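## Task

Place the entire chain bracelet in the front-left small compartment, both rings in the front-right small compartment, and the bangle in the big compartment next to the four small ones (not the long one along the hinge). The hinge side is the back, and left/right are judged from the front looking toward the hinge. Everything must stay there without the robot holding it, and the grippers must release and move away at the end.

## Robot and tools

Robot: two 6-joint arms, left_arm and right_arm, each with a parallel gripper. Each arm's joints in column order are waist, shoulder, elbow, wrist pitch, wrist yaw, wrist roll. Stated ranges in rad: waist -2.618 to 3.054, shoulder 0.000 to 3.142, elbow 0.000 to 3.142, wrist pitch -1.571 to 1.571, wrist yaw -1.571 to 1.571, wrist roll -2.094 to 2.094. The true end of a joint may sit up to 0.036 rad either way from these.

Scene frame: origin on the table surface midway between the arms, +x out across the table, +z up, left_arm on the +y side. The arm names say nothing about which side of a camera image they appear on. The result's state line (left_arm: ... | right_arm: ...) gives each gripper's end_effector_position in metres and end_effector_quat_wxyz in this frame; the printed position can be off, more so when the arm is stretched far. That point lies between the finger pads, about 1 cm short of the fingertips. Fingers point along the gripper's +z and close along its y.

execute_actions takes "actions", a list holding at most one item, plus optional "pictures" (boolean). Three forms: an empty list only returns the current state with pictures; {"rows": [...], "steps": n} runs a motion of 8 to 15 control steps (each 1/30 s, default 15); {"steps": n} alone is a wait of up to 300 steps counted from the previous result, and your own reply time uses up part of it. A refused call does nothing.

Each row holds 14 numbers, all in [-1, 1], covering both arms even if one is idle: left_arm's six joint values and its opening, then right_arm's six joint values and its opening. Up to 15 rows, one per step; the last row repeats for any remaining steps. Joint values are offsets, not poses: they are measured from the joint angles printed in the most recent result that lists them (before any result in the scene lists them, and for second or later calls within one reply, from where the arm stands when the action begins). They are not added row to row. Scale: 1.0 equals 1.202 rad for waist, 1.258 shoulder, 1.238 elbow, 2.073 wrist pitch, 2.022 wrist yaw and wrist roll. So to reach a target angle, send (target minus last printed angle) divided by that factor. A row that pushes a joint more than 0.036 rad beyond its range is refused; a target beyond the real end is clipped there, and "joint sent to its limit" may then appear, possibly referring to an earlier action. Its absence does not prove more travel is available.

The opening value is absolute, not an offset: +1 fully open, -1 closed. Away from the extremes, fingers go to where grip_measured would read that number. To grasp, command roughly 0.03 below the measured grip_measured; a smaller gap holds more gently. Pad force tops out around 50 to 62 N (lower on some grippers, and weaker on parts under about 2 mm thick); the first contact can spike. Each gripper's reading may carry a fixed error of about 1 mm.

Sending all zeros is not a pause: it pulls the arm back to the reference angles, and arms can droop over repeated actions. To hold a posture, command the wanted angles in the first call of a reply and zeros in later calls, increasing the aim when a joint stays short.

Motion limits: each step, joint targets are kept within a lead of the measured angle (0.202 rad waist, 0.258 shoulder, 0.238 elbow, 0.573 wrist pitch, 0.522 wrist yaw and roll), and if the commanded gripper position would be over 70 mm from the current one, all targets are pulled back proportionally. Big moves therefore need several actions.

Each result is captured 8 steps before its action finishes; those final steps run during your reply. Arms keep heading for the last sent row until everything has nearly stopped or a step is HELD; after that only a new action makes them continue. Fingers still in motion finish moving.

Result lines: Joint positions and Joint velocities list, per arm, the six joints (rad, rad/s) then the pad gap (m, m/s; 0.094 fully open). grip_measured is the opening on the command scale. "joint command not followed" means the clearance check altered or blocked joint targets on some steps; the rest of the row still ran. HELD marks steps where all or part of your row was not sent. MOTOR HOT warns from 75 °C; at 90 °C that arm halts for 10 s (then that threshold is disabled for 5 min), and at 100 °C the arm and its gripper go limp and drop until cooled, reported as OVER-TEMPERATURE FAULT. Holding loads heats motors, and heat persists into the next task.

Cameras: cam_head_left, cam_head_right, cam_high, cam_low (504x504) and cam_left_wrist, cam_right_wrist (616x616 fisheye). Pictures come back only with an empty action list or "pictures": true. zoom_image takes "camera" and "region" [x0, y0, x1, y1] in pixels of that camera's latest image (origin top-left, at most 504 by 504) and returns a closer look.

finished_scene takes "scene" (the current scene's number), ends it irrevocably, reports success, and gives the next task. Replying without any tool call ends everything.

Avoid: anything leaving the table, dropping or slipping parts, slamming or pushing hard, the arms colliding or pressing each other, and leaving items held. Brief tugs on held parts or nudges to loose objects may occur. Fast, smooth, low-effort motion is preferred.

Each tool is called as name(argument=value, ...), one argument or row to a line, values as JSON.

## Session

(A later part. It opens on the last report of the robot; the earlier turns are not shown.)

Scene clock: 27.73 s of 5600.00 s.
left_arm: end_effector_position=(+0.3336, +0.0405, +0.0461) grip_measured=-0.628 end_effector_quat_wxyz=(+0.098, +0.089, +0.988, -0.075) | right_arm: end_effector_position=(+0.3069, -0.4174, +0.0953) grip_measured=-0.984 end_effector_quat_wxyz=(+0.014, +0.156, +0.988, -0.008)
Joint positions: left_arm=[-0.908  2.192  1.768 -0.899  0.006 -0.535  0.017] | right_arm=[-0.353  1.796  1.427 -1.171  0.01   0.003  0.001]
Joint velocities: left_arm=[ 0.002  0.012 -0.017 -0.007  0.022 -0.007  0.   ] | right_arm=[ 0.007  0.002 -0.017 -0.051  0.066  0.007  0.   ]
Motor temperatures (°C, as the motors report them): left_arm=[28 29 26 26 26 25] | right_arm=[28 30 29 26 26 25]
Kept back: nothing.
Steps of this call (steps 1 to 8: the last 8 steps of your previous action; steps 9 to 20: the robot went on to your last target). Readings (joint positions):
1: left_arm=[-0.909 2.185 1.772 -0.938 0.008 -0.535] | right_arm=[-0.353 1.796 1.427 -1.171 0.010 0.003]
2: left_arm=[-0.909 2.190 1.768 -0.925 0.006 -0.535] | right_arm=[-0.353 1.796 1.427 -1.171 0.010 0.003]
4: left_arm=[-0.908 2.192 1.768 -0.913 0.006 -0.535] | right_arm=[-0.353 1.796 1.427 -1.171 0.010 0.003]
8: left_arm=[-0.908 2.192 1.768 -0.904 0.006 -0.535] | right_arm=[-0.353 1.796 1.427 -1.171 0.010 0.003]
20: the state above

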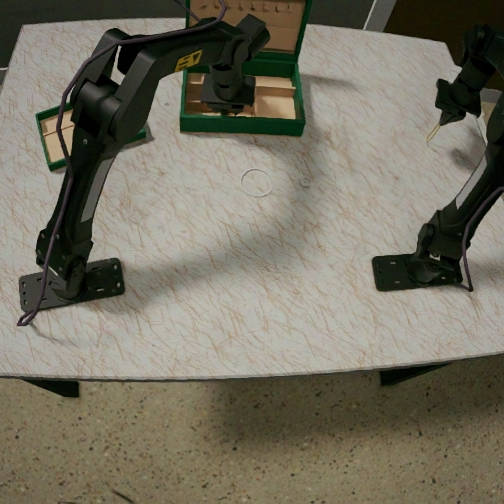

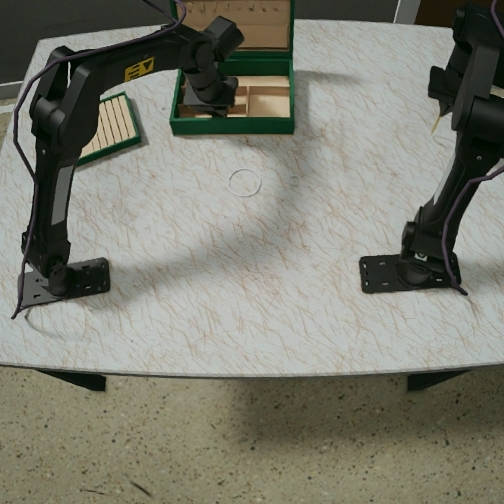

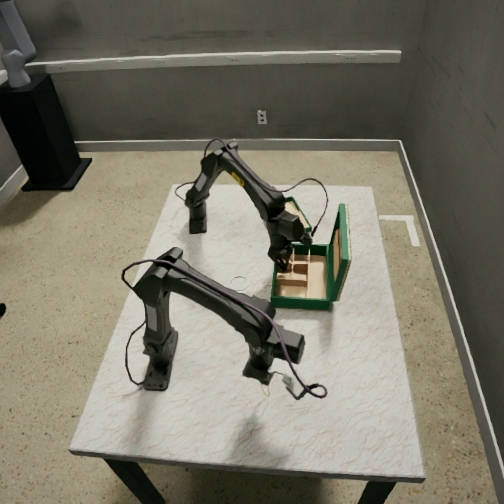

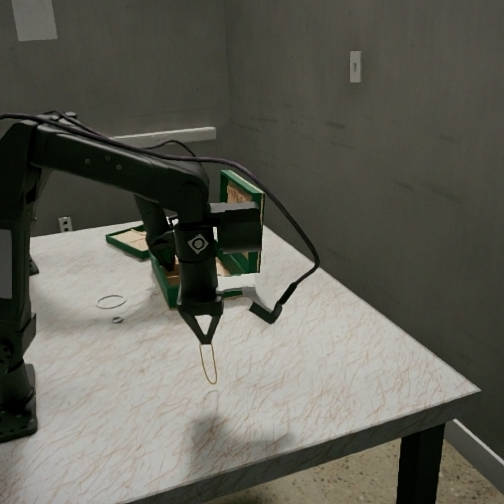

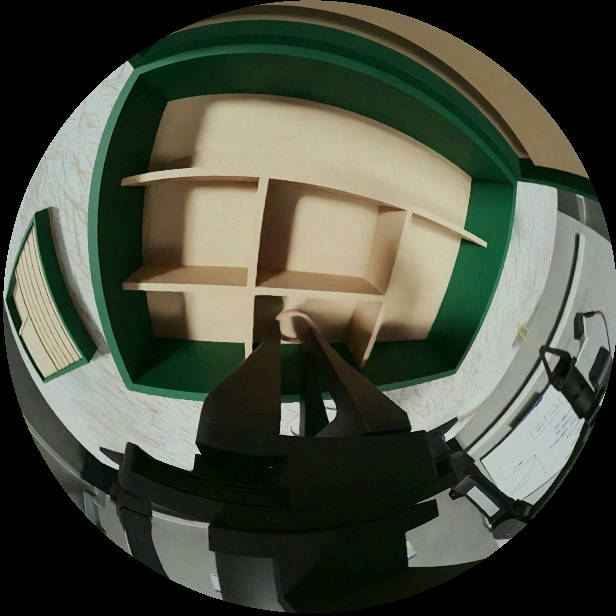

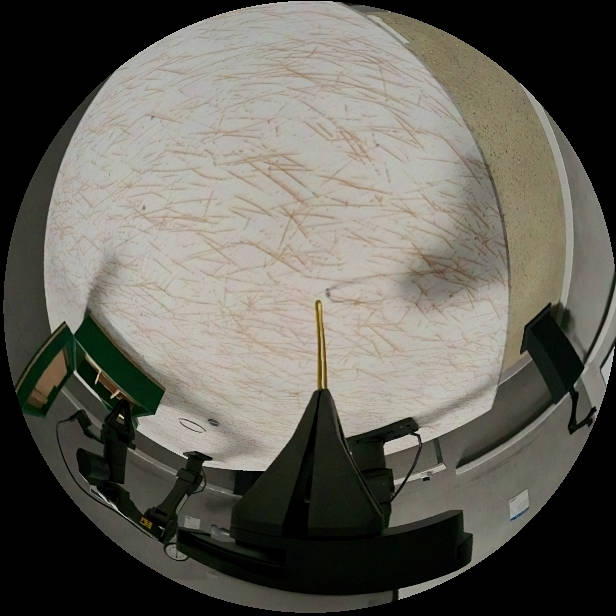

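execute_actions(
  actions=[
    {"rows":[[-0.02,0.012,-0.05,0.03,0,0,-0.645,0,0,0,0,0,0,-1]],"steps":15},
  ],
)

execute_actions(
  actions=[
    {"rows":[[0,0,0,0,0,0,-0.5,0,0,0,0,0,0,-1]],"steps":12},
  ],
)

execute_actions(
  actions=[
    {"rows":[[0,-0.01,0.07,-0.04,0,0,-0.5,0,0,0,0,0,0,-1],[0,-0.01,0.07,-0.04,0,0,-0.5,0,0,0,0,0,0,-1],[0,-0.01,0.14,-0.08,0,0,-0.5,0,0,0,0,0,0,-1],[0,-0.01,0.14,-0.08,0,0,-0.5,0,0,0,0,0,0,-1],[0,-0.01,0.24,-0.14,0,0,-0.5,0,0,0,0,0,0,-1]],"steps":15},
  ],
)

execute_actions(
  actions=[
    {"steps":20},
  ],
  pictures=true,
)

Scene clock: 28.50 s of 5600.00 s.
left_arm: end_effector_position=(+0.3345, +0.0348, +0.0387) grip_measured=-0.628 end_effector_quat_wxyz=(+0.110, +0.093, +0.986, -0.080) | right_arm: end_effector_position=(+0.3069, -0.4174, +0.0953) grip_measured=-0.984 end_effector_quat_wxyz=(+0.014, +0.156, +0.988, -0.008)
Joint positions: left_arm=[-0.918  2.193  1.733 -0.837  0.001 -0.536  0.017] | right_arm=[-0.353  1.796  1.427 -1.171  0.01   0.003  0.001]
Joint velocities: left_arm=[-0.017 -0.002 -0.002  0.081  0.051  0.007 -0.   ] | right_arm=[-0.017 -0.007 -0.027 -0.007 -0.007 -0.007 -0.   ]
Motor temperatures (°C, as the motors report them): left_arm=[28 29 26 26 26 25] | right_arm=[28 30 29 26 26 25]
Steps of this call (steps 1 to 15: the robot went on to your last target; step 16: nothing new was sent; steps 17 to 23: the first 7 steps of this action). Readings (joint positions):
17: left_arm=[-0.909 2.192 1.760 -0.888 0.006 -0.535] | right_arm=[-0.353 1.796 1.427 -1.171 0.010 0.003]
18: left_arm=[-0.911 2.192 1.752 -0.875 0.006 -0.535] | right_arm=[-0.353 1.796 1.427 -1.171 0.010 0.003]
20: left_arm=[-0.915 2.193 1.737 -0.850 0.001 -0.536] | right_arm=[-0.353 1.796 1.427 -1.171 0.010 0.003]
23: the state above

Scene clock: 28.90 s of 5600.00 s.
left_arm: end_effector_position=(+0.3351, +0.0332, +0.0386) grip_measured=-0.503 end_effector_quat_wxyz=(+0.112, +0.093, +0.986, -0.083) | right_arm: end_effector_position=(+0.3069, -0.4174, +0.0953) grip_measured=-0.984 end_effector_quat_wxyz=(+0.014, +0.156, +0.988, -0.008)
Joint positions: left_arm=[-0.919  2.193  1.73  -0.828  0.001 -0.536  0.023] | right_arm=[-0.353  1.796  1.427 -1.171  0.01   0.003  0.001]
Joint velocities: left_arm=[-0.022 -0.002 -0.002 -0.007 -0.066 -0.037 -0.   ] | right_arm=[-0.007 -0.007 -0.002 -0.081  0.007 -0.022  0.   ]
Motor temperatures (°C, as the motors report them): left_arm=[28 29 26 26 26 25] | right_arm=[28 30 29 26 26 25]
Steps of this call (steps 1 to 8: the last 8 steps of your previous action; steps 9 to 12: the first 4 steps of this action, its rows measured from where the robot was after step 8). Readings (joint positions):
8: left_arm=[-0.919 2.193 1.731 -0.831 0.001 -0.536] | right_arm=[-0.353 1.796 1.427 -1.171 0.010 0.003]
9: left_arm=[-0.919 2.193 1.730 -0.830 0.001 -0.536] | right_arm=[-0.353 1.796 1.427 -1.171 0.010 0.003]
10: left_arm=[-0.919 2.193 1.730 -0.829 0.001 -0.536] | right_arm=[-0.353 1.796 1.427 -1.171 0.010 0.003]
12: the state above

Scene clock: 29.40 s of 5600.00 s.
left_arm: end_effector_position=(+0.3504, +0.0197, +0.0999) grip_measured=-0.502 end_effector_quat_wxyz=(+0.135, +0.093, +0.982, -0.099) | right_arm: end_effector_position=(+0.3069, -0.4174, +0.0953) grip_measured=-0.984 end_effector_quat_wxyz=(+0.014, +0.156, +0.988, -0.008)
Joint positions: left_arm=[-0.919  2.197  1.965 -1.002  0.001 -0.536  0.023] | right_arm=[-0.353  1.796  1.427 -1.171  0.01   0.003  0.001]
Joint velocities: left_arm=[ 0.007 -0.212  1.038 -0.3    0.007  0.007  0.001] | right_arm=[-0.017  0.002 -0.007  0.022 -0.066  0.037  0.   ]
Motor temperatures (°C, as the motors report them): left_arm=[28 30 26 26 26 25] | right_arm=[28 30 29 26 26 25]
Steps of this call (steps 1 to 8: the last 8 steps of your previous action; steps 9 to 15: the first 7 steps of this action, its rows measured from where the robot was after step 8). Readings (joint positions):
8: left_arm=[-0.919 2.193 1.730 -0.828 0.001 -0.536] | right_arm=[-0.353 1.796 1.427 -1.171 0.010 0.003]
9: left_arm=[-0.919 2.194 1.742 -0.842 0.001 -0.536] | right_arm=[-0.353 1.796 1.427 -1.171 0.010 0.003]
10: left_arm=[-0.919 2.195 1.756 -0.857 0.001 -0.536] | right_arm=[-0.353 1.796 1.427 -1.171 0.010 0.003]
12: left_arm=[-0.919 2.197 1.819 -0.911 0.001 -0.536] | right_arm=[-0.353 1.796 1.427 -1.171 0.010 0.003]
15: the state above

Scene clock: 30.07 s of 5600.00 s.
left_arm: end_effector_position=(+0.3433, +0.0260, +0.1256) grip_measured=-0.502 end_effector_quat_wxyz=(+0.131, +0.093, +0.982, -0.096) | right_arm: end_effector_position=(+0.3069, -0.4174, +0.0953) grip_measured=-0.984 end_effector_quat_wxyz=(+0.014, +0.156, +0.988, -0.008)
Joint positions: left_arm=[-0.919  2.168  2.024 -1.099  0.001 -0.536  0.023] | right_arm=[-0.353  1.796  1.427 -1.171  0.01   0.003  0.001]
Joint velocities: left_arm=[ 0.002 -0.017 -0.017 -0.125  0.022 -0.007  0.001] | right_arm=[ 0.002 -0.002 -0.002 -0.037 -0.007  0.007 -0.001]
Motor temperatures (°C, as the motors report them): left_arm=[28 30 26 26 26 25] | right_arm=[28 30 29 26 26 25]
Kept back: nothing.
Steps of this call (steps 1 to 8: the last 8 steps of your previous action; steps 9 to 20: the robot went on to your last target). Readings (joint positions):
1: left_arm=[-0.919 2.188 1.992 -1.011 0.001 -0.536] | right_arm=[-0.353 1.796 1.427 -1.171 0.010 0.003]
2: left_arm=[-0.919 2.178 2.010 -1.019 0.001 -0.536] | right_arm=[-0.353 1.796 1.427 -1.171 0.010 0.003]
4: left_arm=[-0.919 2.165 2.023 -1.037 0.001 -0.536] | right_arm=[-0.353 1.796 1.427 -1.171 0.010 0.003]
8: left_arm=[-0.919 2.167 2.024 -1.072 0.001 -0.536] | right_arm=[-0.353 1.796 1.427 -1.171 0.010 0.003]
20: the state above

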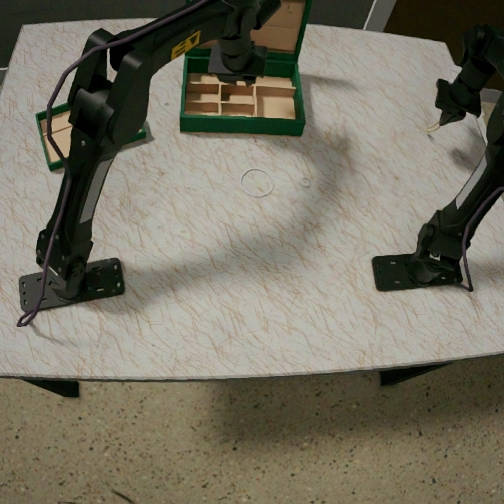

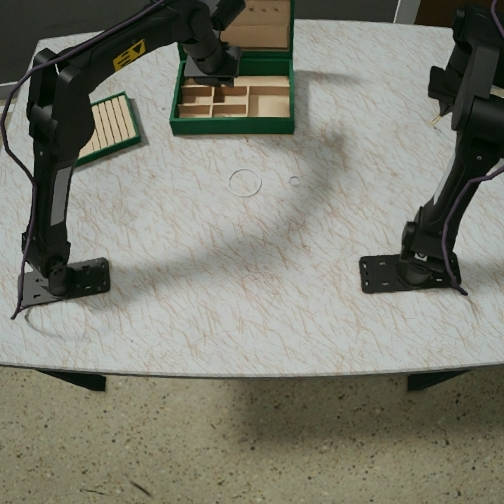

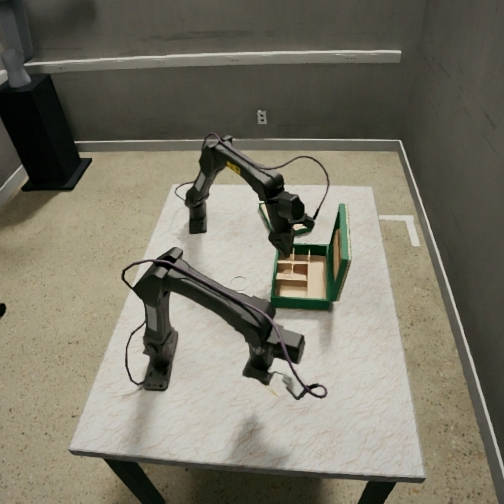

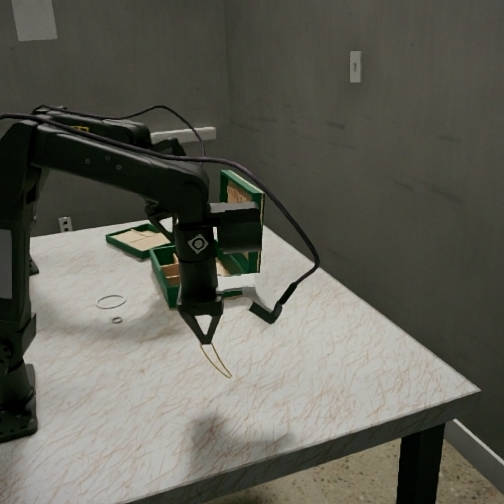

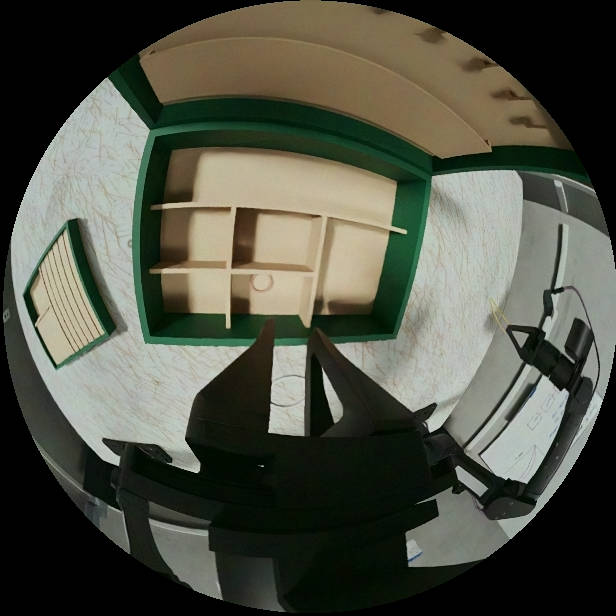

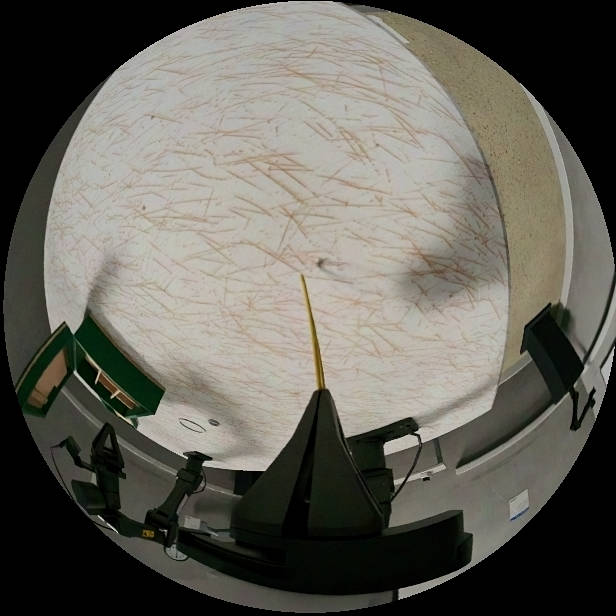

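execute_actions(
  actions=[
    {"rows":[[0.1,-0.15,-0.08,-0.03,0,0.1,1,0.03,-0.04,0.02,-0.02,0,0,-1],[0.1,-0.15,-0.08,-0.03,0,0.1,1,0.06,-0.06,0.03,-0.03,0,0,-1],[0.2,-0.3,-0.2,-0.06,0,0.2,1,0.09,-0.09,0.04,-0.04,0,0,-1],[0.2,-0.3,-0.2,-0.06,0,0.2,1,0.12,-0.12,0.05,-0.05,0,0,-1],[0.3,-0.4,-0.3,-0.08,0,0.265,1,0.15,-0.14,0.06,-0.06,0,0,-1],[0.3,-0.4,-0.3,-0.08,0,0.265,1,0.18,-0.16,0.065,-0.062,0,0,-1],[0.4,-0.5,-0.45,-0.1,0,0.265,1,0.21,-0.16,0.065,-0.062,0,0,-1],[0.4,-0.5,-0.45,-0.1,0,0.265,1,0.24,-0.16,0.065,-0.062,0,0,-1],[0.5,-0.61,-0.55,-0.13,0,0.265,1,0.27,-0.16,0.065,-0.062,0,0,-1],[0.5,-0.61,-0.55,-0.13,0,0.265,1,0.30,-0.16,0.065,-0.062,0,0,-1],[0.6,-0.61,-0.66,-0.13,0,0.265,1,0.33,-0.16,0.065,-0.062,0,0,-1],[0.6,-0.61,-0.66,-0.13,0,0.265,1,0.36,-0.16,0.065,-0.062,0,0,-1],[0.6,-0.61,-0.66,-0.13,0,0.265,1,0.39,-0.16,0.065,-0.062,0,0,-1],[0.6,-0.61,-0.66,-0.13,0,0.265,1,0.42,-0.16,0.065,-0.062,0,0,-1],[0.6,-0.61,-0.66,-0.13,0,0.265,1,0.45,-0.16,0.065,-0.062,0,0,-1]],"steps":15},
  ],
)

execute_actions(
  actions=[
    {"steps":35},
  ],
)

Scene clock: 31.53 s of 5600.00 s.
left_arm: end_effector_position=(+0.3386, +0.1351, +0.1654) grip_measured=+0.999 end_effector_quat_wxyz=(+0.143, +0.122, +0.980, -0.069) | right_arm: end_effector_position=(+0.3099, -0.3576, +0.1459) grip_measured=-0.984 end_effector_quat_wxyz=(+0.062, +0.066, +0.996, -0.012)
Joint positions: left_arm=[-0.731  1.891  1.778 -1.14   0.012 -0.29   0.094] | right_arm=[-0.171  1.658  1.461 -1.247  0.016  0.003  0.001]
Joint velocities: left_arm=[ 1.253 -1.468 -1.199 -0.359 -0.066  0.974  0.018] | right_arm=[ 1.223 -0.916  0.408 -0.3   -0.095 -0.022 -0.   ]
Motor temperatures (°C, as the motors report them): left_arm=[28 30 27 26 26 25] | right_arm=[28 30 29 26 26 25]
Steps of this call (steps 1 to 15: the robot went on to your last target; steps 16 to 37: nothing new was sent; steps 38 to 44: the first 7 steps of this action). Readings (joint positions):
38: left_arm=[-0.912 2.150 2.004 -1.091 0.005 -0.508] | right_arm=[-0.349 1.793 1.427 -1.174 0.011 0.003]
39: left_arm=[-0.899 2.121 1.971 -1.098 0.009 -0.479] | right_arm=[-0.340 1.786 1.427 -1.181 0.013 0.003]
41: left_arm=[-0.849 2.039 1.900 -1.116 0.012 -0.409] | right_arm=[-0.293 1.749 1.429 -1.206 0.016 0.003]
44: the state above

Scene clock: 32.70 s of 5600.00 s.
left_arm: end_effector_position=(+0.2017, +0.3593, +0.1423) grip_measured=+1.000 end_effector_quat_wxyz=(+0.009, -0.006, +1.000, +0.003) | right_arm: end_effector_position=(+0.2983, -0.2382, +0.1755) grip_measured=-0.984 end_effector_quat_wxyz=(+0.092, -0.116, +0.989, +0.010)
Joint positions: left_arm=[-0.19   1.406  1.212 -1.359 -0.005 -0.007  0.094] | right_arm=[ 0.194  1.592  1.5   -1.293  0.003  0.003  0.001]
Joint velocities: left_arm=[ 0.007 -0.002 -0.002 -0.007 -0.007  0.007  0.   ] | right_arm=[-0.002 -0.012  0.007 -0.007 -0.051 -0.066  0.   ]
Motor temperatures (°C, as the motors report them): left_arm=[28 30 27 26 26 25] | right_arm=[28 30 29 26 26 25]
Kept back: nothing.
Steps of this call (steps 1 to 8: the last 8 steps of your previous action; steps 9 to 35: the robot went on to your last target). Readings (joint positions):
1: left_arm=[-0.685 1.838 1.735 -1.150 0.012 -0.257] | right_arm=[-0.128 1.630 1.474 -1.254 0.015 0.003]
2: left_arm=[-0.638 1.786 1.693 -1.164 0.011 -0.230] | right_arm=[-0.087 1.608 1.487 -1.259 0.014 0.003]
4: left_arm=[-0.542 1.682 1.605 -1.193 0.010 -0.183] | right_arm=[-0.013 1.585 1.499 -1.265 0.012 0.003]
8: left_arm=[-0.331 1.479 1.412 -1.244 0.006 -0.109] | right_arm=[0.124 1.590 1.500 -1.279 0.011 0.003]
35: the state above

execute_actions(
  actions=[
    {"rows":[[0,0,0,0,0,0,1,0.03,0.01,0.02,0.005,0,0,-1],[0,0,0,0,0,0,1,0.06,0.02,0.04,0.01,0,0,-1],[0,0,0,0,0,0,1,0.09,0.04,0.06,0.015,0,0,-1],[0,0,0,0,0,0,1,0.12,0.06,0.08,0.02,0,0,-1],[0,0,0,0,0,0,1,0.15,0.08,0.1,0.025,0,0,-1],[0,0,0,0,0,0,1,0.18,0.1,0.125,0.03,0,0,-1],[0,0,0,0,0,0,1,0.21,0.12,0.15,0.04,0,0,-1],[0,0,0,0,0,0,1,0.25,0.15,0.19,0.05,0,0,-1],[0,0,0,0,0,0,1,0.29,0.18,0.23,0.06,0,0,-1],[0,0,0,0,0,0,1,0.33,0.22,0.27,0.075,0,0,-1],[0,0,0,0,0,0,1,0.37,0.26,0.32,0.09,0,0,-1],[0,0,0,0,0,0,1,0.42,0.3,0.37,0.1,0,0,-1],[0,0,0,0,0,0,1,0.47,0.34,0.42,0.115,0,0,-1],[0,0,0,0,0,0,1,0.52,0.38,0.47,0.13,0,0,-1],[0,0,0,0,0,0,1,0.558,0.425,0.515,0.145,0,0,-1]],"steps":15},
  ],
)

execute_actions(
  actions=[
    {"steps":60},
  ],
  pictures=true,
)

Scene clock: 33.77 s of 5600.00 s.
left_arm: end_effector_position=(+0.2017, +0.3593, +0.1423) grip_measured=+1.000 end_effector_quat_wxyz=(+0.009, -0.006, +1.000, +0.003) | right_arm: end_effector_position=(+0.3116, -0.1719, +0.1798) grip_measured=-0.984 end_effector_quat_wxyz=(+0.110, -0.202, +0.973, +0.018)
Joint positions: left_arm=[-0.19   1.406  1.212 -1.359 -0.005 -0.007  0.094] | right_arm=[ 0.371  1.689  1.614 -1.273  0.01   0.003  0.001]
Joint velocities: left_arm=[-0.017 -0.007  0.002  0.022  0.051 -0.037  0.   ] | right_arm=[ 1.096  0.774  0.823  0.374  0.037 -0.007  0.001]
Motor temperatures (°C, as the motors report them): left_arm=[28 30 27 26 26 25] | right_arm=[28 30 29 26 26 25]
Steps of this call (steps 1 to 15: the robot went on to your last target; steps 16 to 25: nothing new was sent; steps 26 to 32: the first 7 steps of this action). Readings (joint positions):
26: left_arm=[-0.190 1.406 1.212 -1.359 -0.005 -0.007] | right_arm=[0.198 1.592 1.500 -1.293 0.004 0.003]
27: left_arm=[-0.190 1.406 1.212 -1.359 -0.005 -0.007] | right_arm=[0.208 1.595 1.503 -1.295 0.006 0.003]
29: left_arm=[-0.190 1.406 1.212 -1.359 -0.005 -0.007] | right_arm=[0.258 1.618 1.534 -1.295 0.009 0.003]
32: the state above

Scene clock: 35.77 s of 5600.00 s.
left_arm: end_effector_position=(+0.2017, +0.3593, +0.1423) grip_measured=+1.000 end_effector_quat_wxyz=(+0.009, -0.006, +1.000, +0.003) | right_arm: end_effector_position=(+0.3143, +0.1096, +0.1769) grip_measured=-0.984 end_effector_quat_wxyz=(+0.234, -0.423, +0.868, +0.117)
Joint positions: left_arm=[-0.19   1.406  1.212 -1.359 -0.005 -0.007  0.094] | right_arm=[ 0.866  2.144  2.108 -1.006 -0.005  0.003  0.001]
Joint velocities: left_arm=[ 0.002 -0.002 -0.012 -0.051 -0.007  0.007  0.   ] | right_arm=[-0.002 -0.002 -0.017 -0.007  0.007  0.007 -0.001]
Motor temperatures (°C, as the motors report them): left_arm=[28 29 27 26 26 25] | right_arm=[28 31 29 26 26 25]
Kept back: nothing.
Steps of this call (steps 1 to 8: the last 8 steps of your previous action; steps 9 to 45: the robot went on to your last target; steps 46 to 60: nothing new was sent). Readings (joint positions):
1: left_arm=[-0.190 1.406 1.212 -1.359 -0.005 -0.007] | right_arm=[0.412 1.720 1.647 -1.263 0.010 0.003]
2: left_arm=[-0.190 1.406 1.212 -1.359 -0.005 -0.007] | right_arm=[0.454 1.754 1.687 -1.251 0.010 0.003]
4: left_arm=[-0.190 1.406 1.212 -1.359 -0.005 -0.007] | right_arm=[0.539 1.831 1.777 -1.215 0.010 0.003]
8: left_arm=[-0.190 1.406 1.212 -1.359 -0.005 -0.007] | right_arm=[0.707 1.992 1.958 -1.134 0.010 0.003]
60: the state above
All arms were judged still, so your last target was given up. Only a new action makes them travel on or press farther. Fingers that are still opening or closing keep moving.

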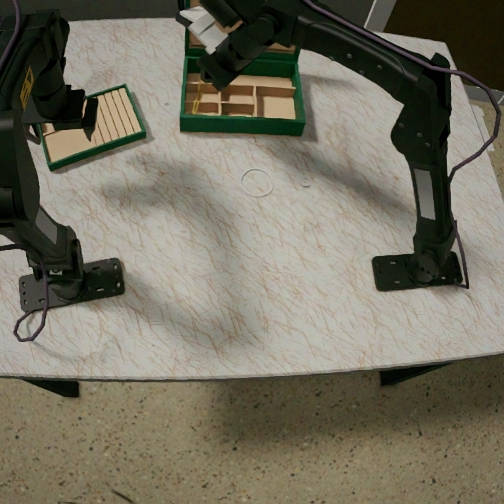

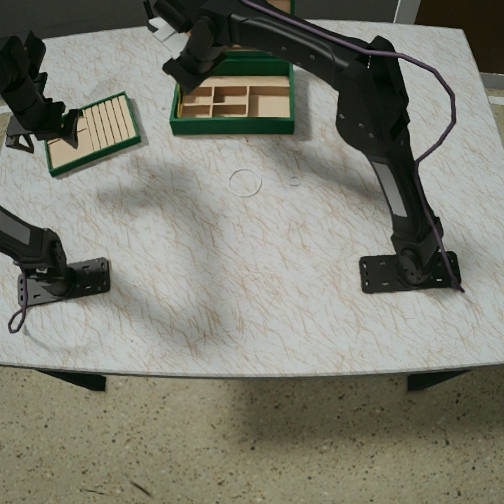

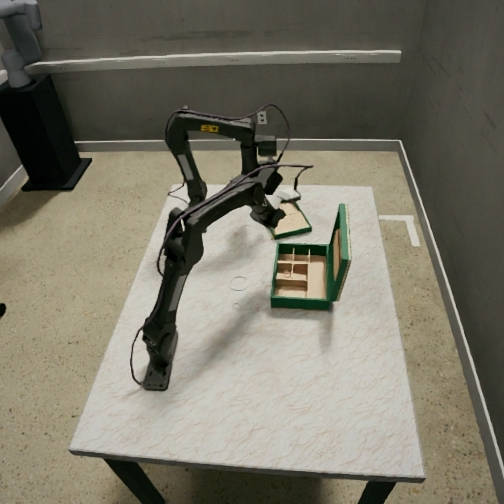

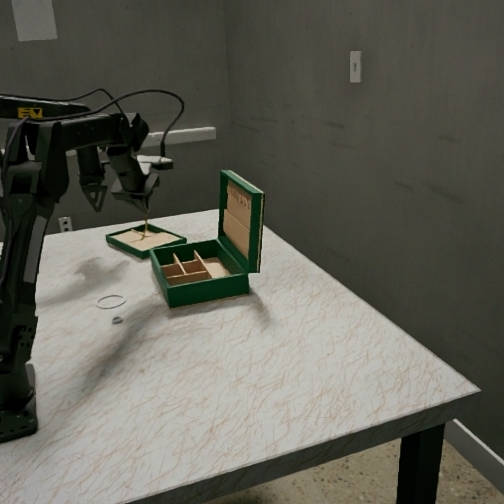

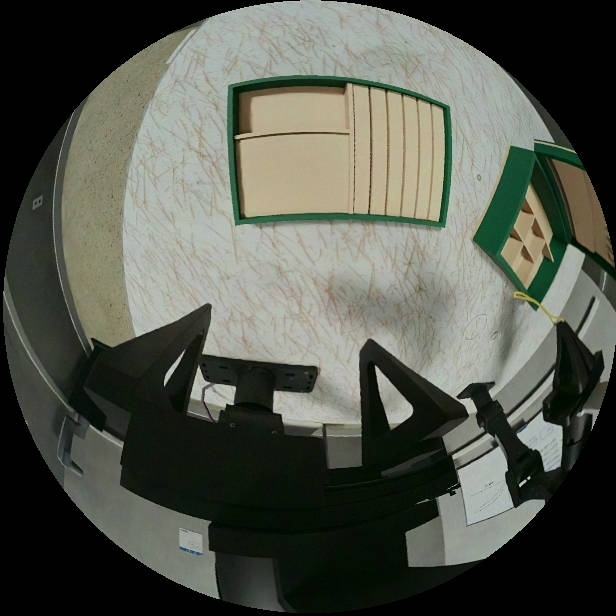

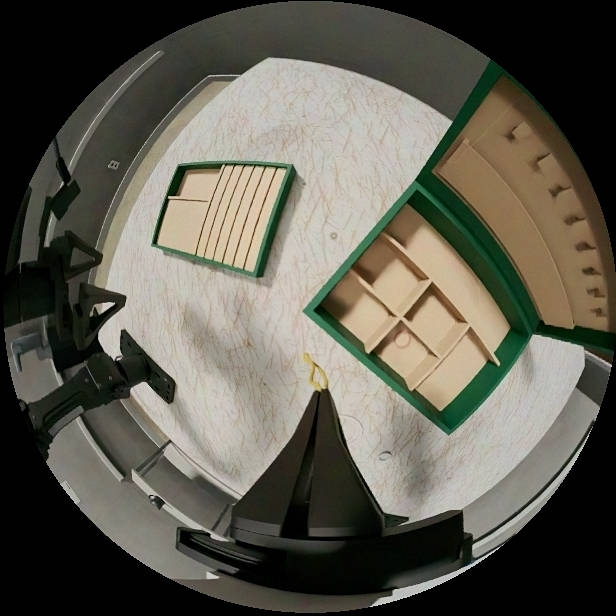

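execute_actions(
  actions=[
    {"rows":[[0,0,0,0,0,0,1,-0.02,-0.01,0.01,0,0,0,-1],[0,0,0,0,0,0,1,-0.03,-0.01,0.01,0,0,0,-1],[0,0,0,0,0,0,1,-0.04,-0.01,0.01,0,0,0,-1],[0,0,0,0,0,0,1,-0.05,-0.01,0.01,0,0,0,-1],[0,0,0,0,0,0,1,-0.06,-0.01,0.01,0,0,0,-1],[0,0,0,0,0,0,1,-0.07,-0.01,0.01,0,0,0,-1],[0,0,0,0,0,0,1,-0.08,-0.01,0.01,0,0,0,-1],[0,0,0,0,0,0,1,-0.09,-0.01,0.01,0,0,0,-1]],"steps":15},
  ],
)

execute_actions(
  actions=[
    {"steps":45},
  ],
  pictures=true,
)

Scene clock: 36.53 s of 5600.00 s.
left_arm: end_effector_position=(+0.2017, +0.3593, +0.1423) grip_measured=+1.000 end_effector_quat_wxyz=(+0.009, -0.006, +1.000, +0.003) | right_arm: end_effector_position=(+0.3376, +0.0905, +0.1769) grip_measured=-0.984 end_effector_quat_wxyz=(+0.237, -0.398, +0.879, +0.111)
Joint positions: left_arm=[-0.19   1.406  1.212 -1.359 -0.005 -0.007  0.094] | right_arm=[ 0.809  2.144  2.108 -1.006 -0.006  0.003  0.001]
Joint velocities: left_arm=[ 0.002  0.007 -0.012  0.007  0.037  0.037  0.   ] | right_arm=[-0.442  0.002  0.012 -0.051 -0.051 -0.037  0.001]
Motor temperatures (°C, as the motors report them): left_arm=[28 29 27 26 26 25] | right_arm=[28 31 29 26 26 25]
Steps of this call (steps 1 to 16: nothing new was sent; steps 17 to 23: the first 7 steps of this action). Readings (joint positions):
17: left_arm=[-0.190 1.406 1.212 -1.359 -0.005 -0.007] | right_arm=[0.865 2.144 2.108 -1.006 -0.005 0.003]
18: left_arm=[-0.190 1.406 1.212 -1.359 -0.005 -0.007] | right_arm=[0.862 2.144 2.108 -1.006 -0.005 0.003]
20: left_arm=[-0.190 1.406 1.212 -1.359 -0.005 -0.007] | right_arm=[0.848 2.144 2.108 -1.006 -0.006 0.003]
23: the state above

Scene clock: 38.03 s of 5600.00 s.
left_arm: end_effector_position=(+0.2017, +0.3593, +0.1423) grip_measured=+1.000 end_effector_quat_wxyz=(+0.009, -0.006, +1.000, +0.003) | right_arm: end_effector_position=(+0.3610, +0.0689, +0.1769) grip_measured=-0.984 end_effector_quat_wxyz=(+0.240, -0.372, +0.891, +0.103)
Joint positions: left_arm=[-0.19   1.406  1.212 -1.359 -0.005 -0.007  0.094] | right_arm=[ 0.751  2.144  2.108 -1.006 -0.004  0.003  0.001]
Joint velocities: left_arm=[ 0.007 -0.032 -0.002  0.022 -0.022 -0.051  0.   ] | right_arm=[-0.002 -0.007 -0.022  0.037  0.007  0.007 -0.001]
Motor temperatures (°C, as the motors report them): left_arm=[28 29 27 26 26 25] | right_arm=[28 31 29 26 26 25]
Kept back: nothing.
Steps of this call (steps 1 to 8: the last 8 steps of your previous action; steps 9 to 30: the robot went on to your last target; steps 31 to 45: nothing new was sent). Readings (joint positions):
1: left_arm=[-0.190 1.406 1.212 -1.359 -0.005 -0.007] | right_arm=[0.794 2.144 2.108 -1.006 -0.006 0.003]
2: left_arm=[-0.190 1.406 1.212 -1.359 -0.005 -0.007] | right_arm=[0.779 2.144 2.108 -1.006 -0.006 0.003]
4: left_arm=[-0.190 1.406 1.212 -1.359 -0.005 -0.007] | right_arm=[0.756 2.144 2.108 -1.006 -0.006 0.003]
8: left_arm=[-0.190 1.406 1.212 -1.359 -0.005 -0.007] | right_arm=[0.748 2.144 2.108 -1.006 -0.004 0.003]
45: the state above
All arms were judged still, so your last target was given up. Only a new action makes them travel on or press farther. Fingers that are still opening or closing keep moving.

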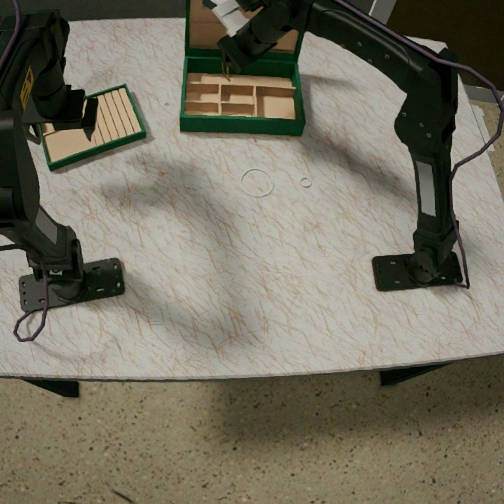

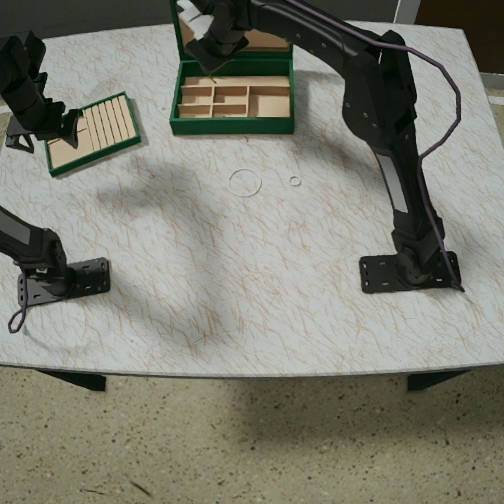

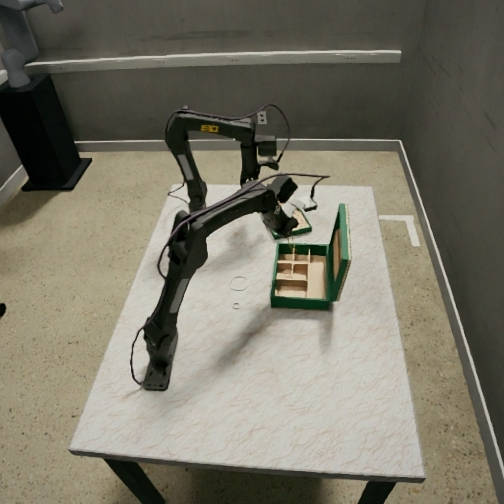

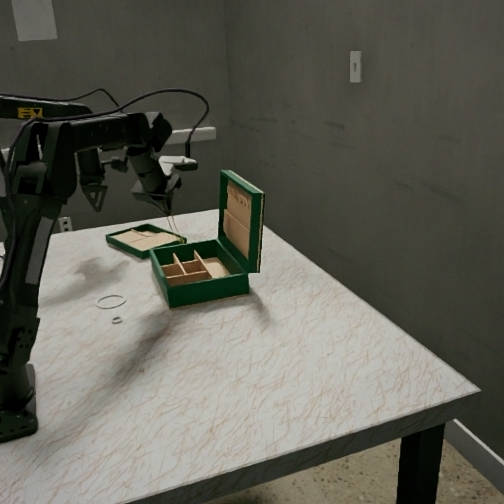

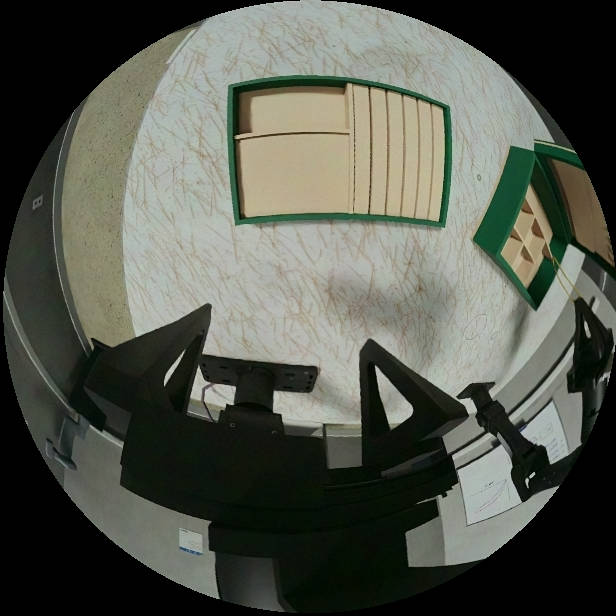

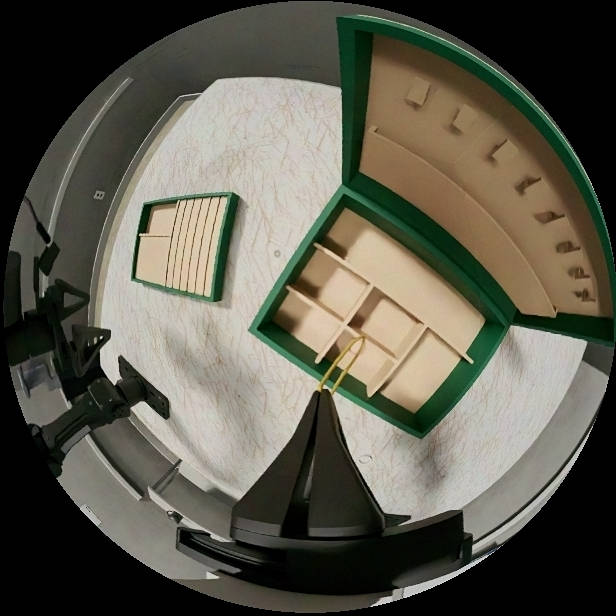

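execute_actions(
  actions=[
    {"rows":[[0,0,0,0,0,0,1,0.01,-0.01,0.01,0.01,0,0,-1],[0,0,0,0,0,0,1,0.015,-0.01,0.01,0.02,0,0,-1],[0,0,0,0,0,0,1,0.02,-0.01,0.01,0.03,0,0,-1],[0,0,0,0,0,0,1,0.025,-0.01,0.01,0.04,0,0,-1],[0,0,0,0,0,0,1,0.03,-0.01,0.01,0.05,0,0,-1],[0,0,0,0,0,0,1,0.035,-0.01,0.01,0.06,0,0,-1],[0,0,0,0,0,0,1,0.04,-0.01,0.01,0.06,0,0,-1]],"steps":15},
  ],
)

execute_actions(
  actions=[
    {"steps":150},
  ],
  pictures=true,
)

Scene clock: 39.20 s of 5600.00 s.
left_arm: end_effector_position=(+0.2017, +0.3593, +0.1423) grip_measured=+1.000 end_effector_quat_wxyz=(+0.009, -0.006, +1.000, +0.003) | right_arm: end_effector_position=(+0.3610, +0.0865, +0.1848) grip_measured=-0.984 end_effector_quat_wxyz=(+0.265, -0.379, +0.879, +0.118)
Joint positions: left_arm=[-0.19   1.406  1.212 -1.359 -0.005 -0.007  0.094] | right_arm=[ 0.773  2.144  2.108 -0.946 -0.004  0.003  0.001]
Joint velocities: left_arm=[ 0.022 -0.012 -0.007 -0.037  0.022 -0.007  0.   ] | right_arm=[ 0.198  0.012 -0.007  0.33   0.051  0.007 -0.001]
Motor temperatures (°C, as the motors report them): left_arm=[28 29 27 26 26 25] | right_arm=[28 32 29 26 26 25]
Steps of this call (steps 1 to 28: nothing new was sent; steps 29 to 35: the first 7 steps of this action). Readings (joint positions):
29: left_arm=[-0.190 1.406 1.212 -1.359 -0.005 -0.007] | right_arm=[0.751 2.144 2.108 -1.005 -0.004 0.003]
30: left_arm=[-0.190 1.406 1.212 -1.359 -0.005 -0.007] | right_arm=[0.751 2.144 2.108 -1.002 -0.004 0.003]
32: left_arm=[-0.190 1.406 1.212 -1.359 -0.005 -0.007] | right_arm=[0.756 2.144 2.108 -0.986 -0.004 0.003]
35: the state above

Scene clock: 44.20 s of 5600.00 s.
left_arm: end_effector_position=(+0.2017, +0.3593, +0.1423) grip_measured=+1.000 end_effector_quat_wxyz=(+0.009, -0.006, +1.000, +0.003) | right_arm: end_effector_position=(+0.3573, +0.1038, +0.1921) grip_measured=-0.984 end_effector_quat_wxyz=(+0.286, -0.387, +0.867, +0.131)
Joint positions: left_arm=[-0.19   1.406  1.212 -1.359 -0.005 -0.007  0.094] | right_arm=[ 0.799  2.144  2.108 -0.895 -0.004  0.003  0.001]
Joint velocities: left_arm=[ 0.002 -0.007  0.012 -0.022  0.022 -0.007  0.   ] | right_arm=[ 0.007 -0.007  0.007  0.007  0.066 -0.051  0.001]
Motor temperatures (°C, as the motors report them): left_arm=[28 28 27 26 26 25] | right_arm=[28 33 30 27 26 25]
Kept back: nothing.
Steps of this call (steps 1 to 8: the last 8 steps of your previous action; steps 9 to 30: the robot went on to your last target; steps 31 to 150: nothing new was sent). Readings (joint positions):
1: left_arm=[-0.190 1.406 1.212 -1.359 -0.005 -0.007] | right_arm=[0.780 2.144 2.108 -0.934 -0.004 0.003]
2: left_arm=[-0.190 1.406 1.212 -1.359 -0.005 -0.007] | right_arm=[0.787 2.144 2.108 -0.925 -0.004 0.003]
4: left_arm=[-0.190 1.406 1.212 -1.359 -0.005 -0.007] | right_arm=[0.796 2.144 2.108 -0.912 -0.004 0.003]
8: left_arm=[-0.190 1.406 1.212 -1.359 -0.005 -0.007] | right_arm=[0.799 2.144 2.108 -0.901 -0.004 0.003]
150: the state above
All arms were judged still, so your last target was given up. Only a new action makes them travel on or press farther. Fingers that are still opening or closing keep moving.

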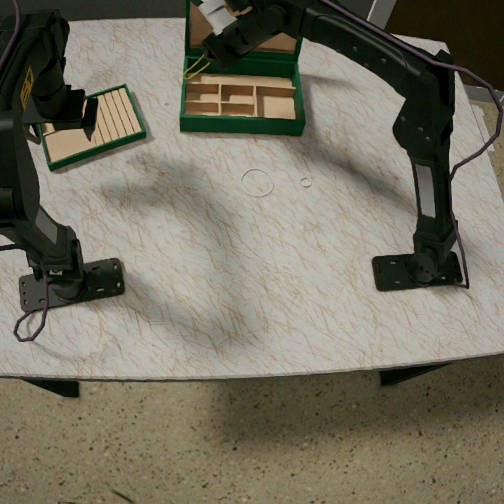

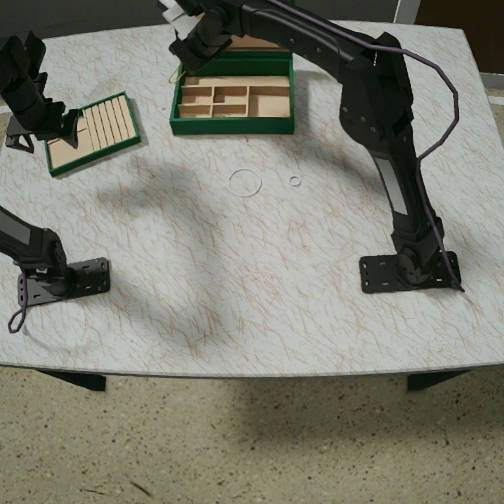

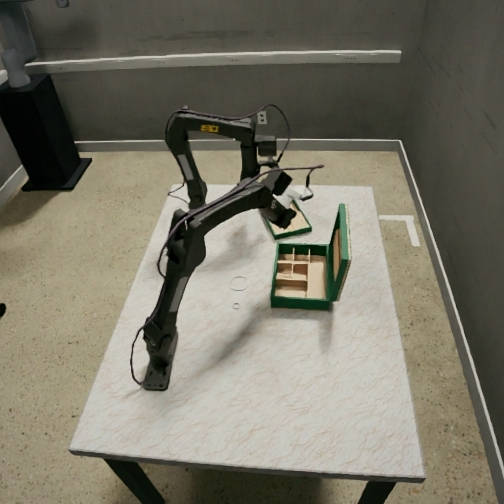

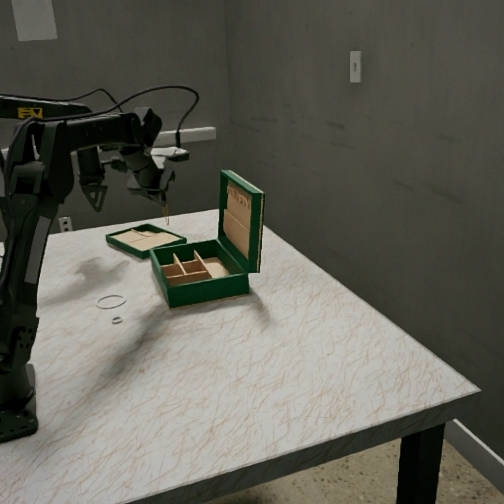

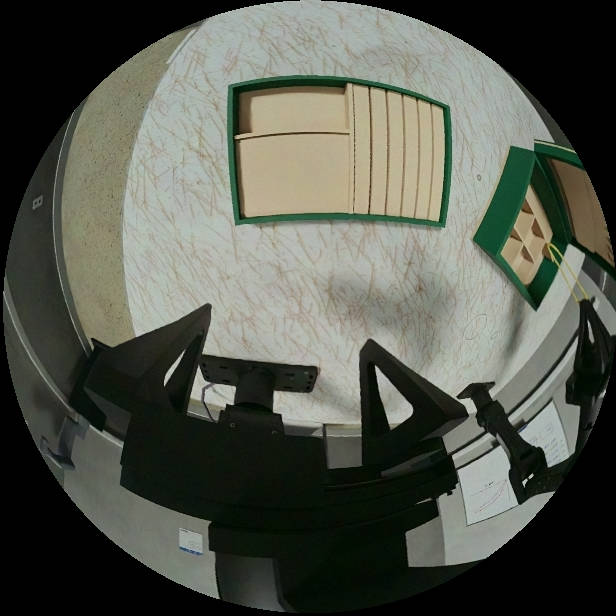

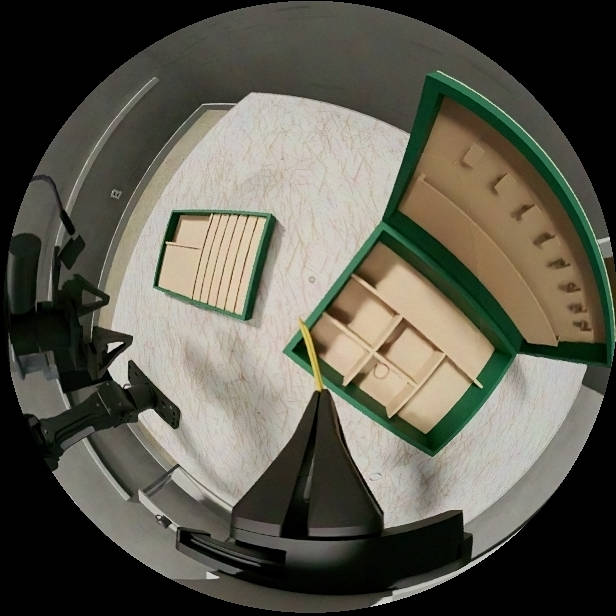

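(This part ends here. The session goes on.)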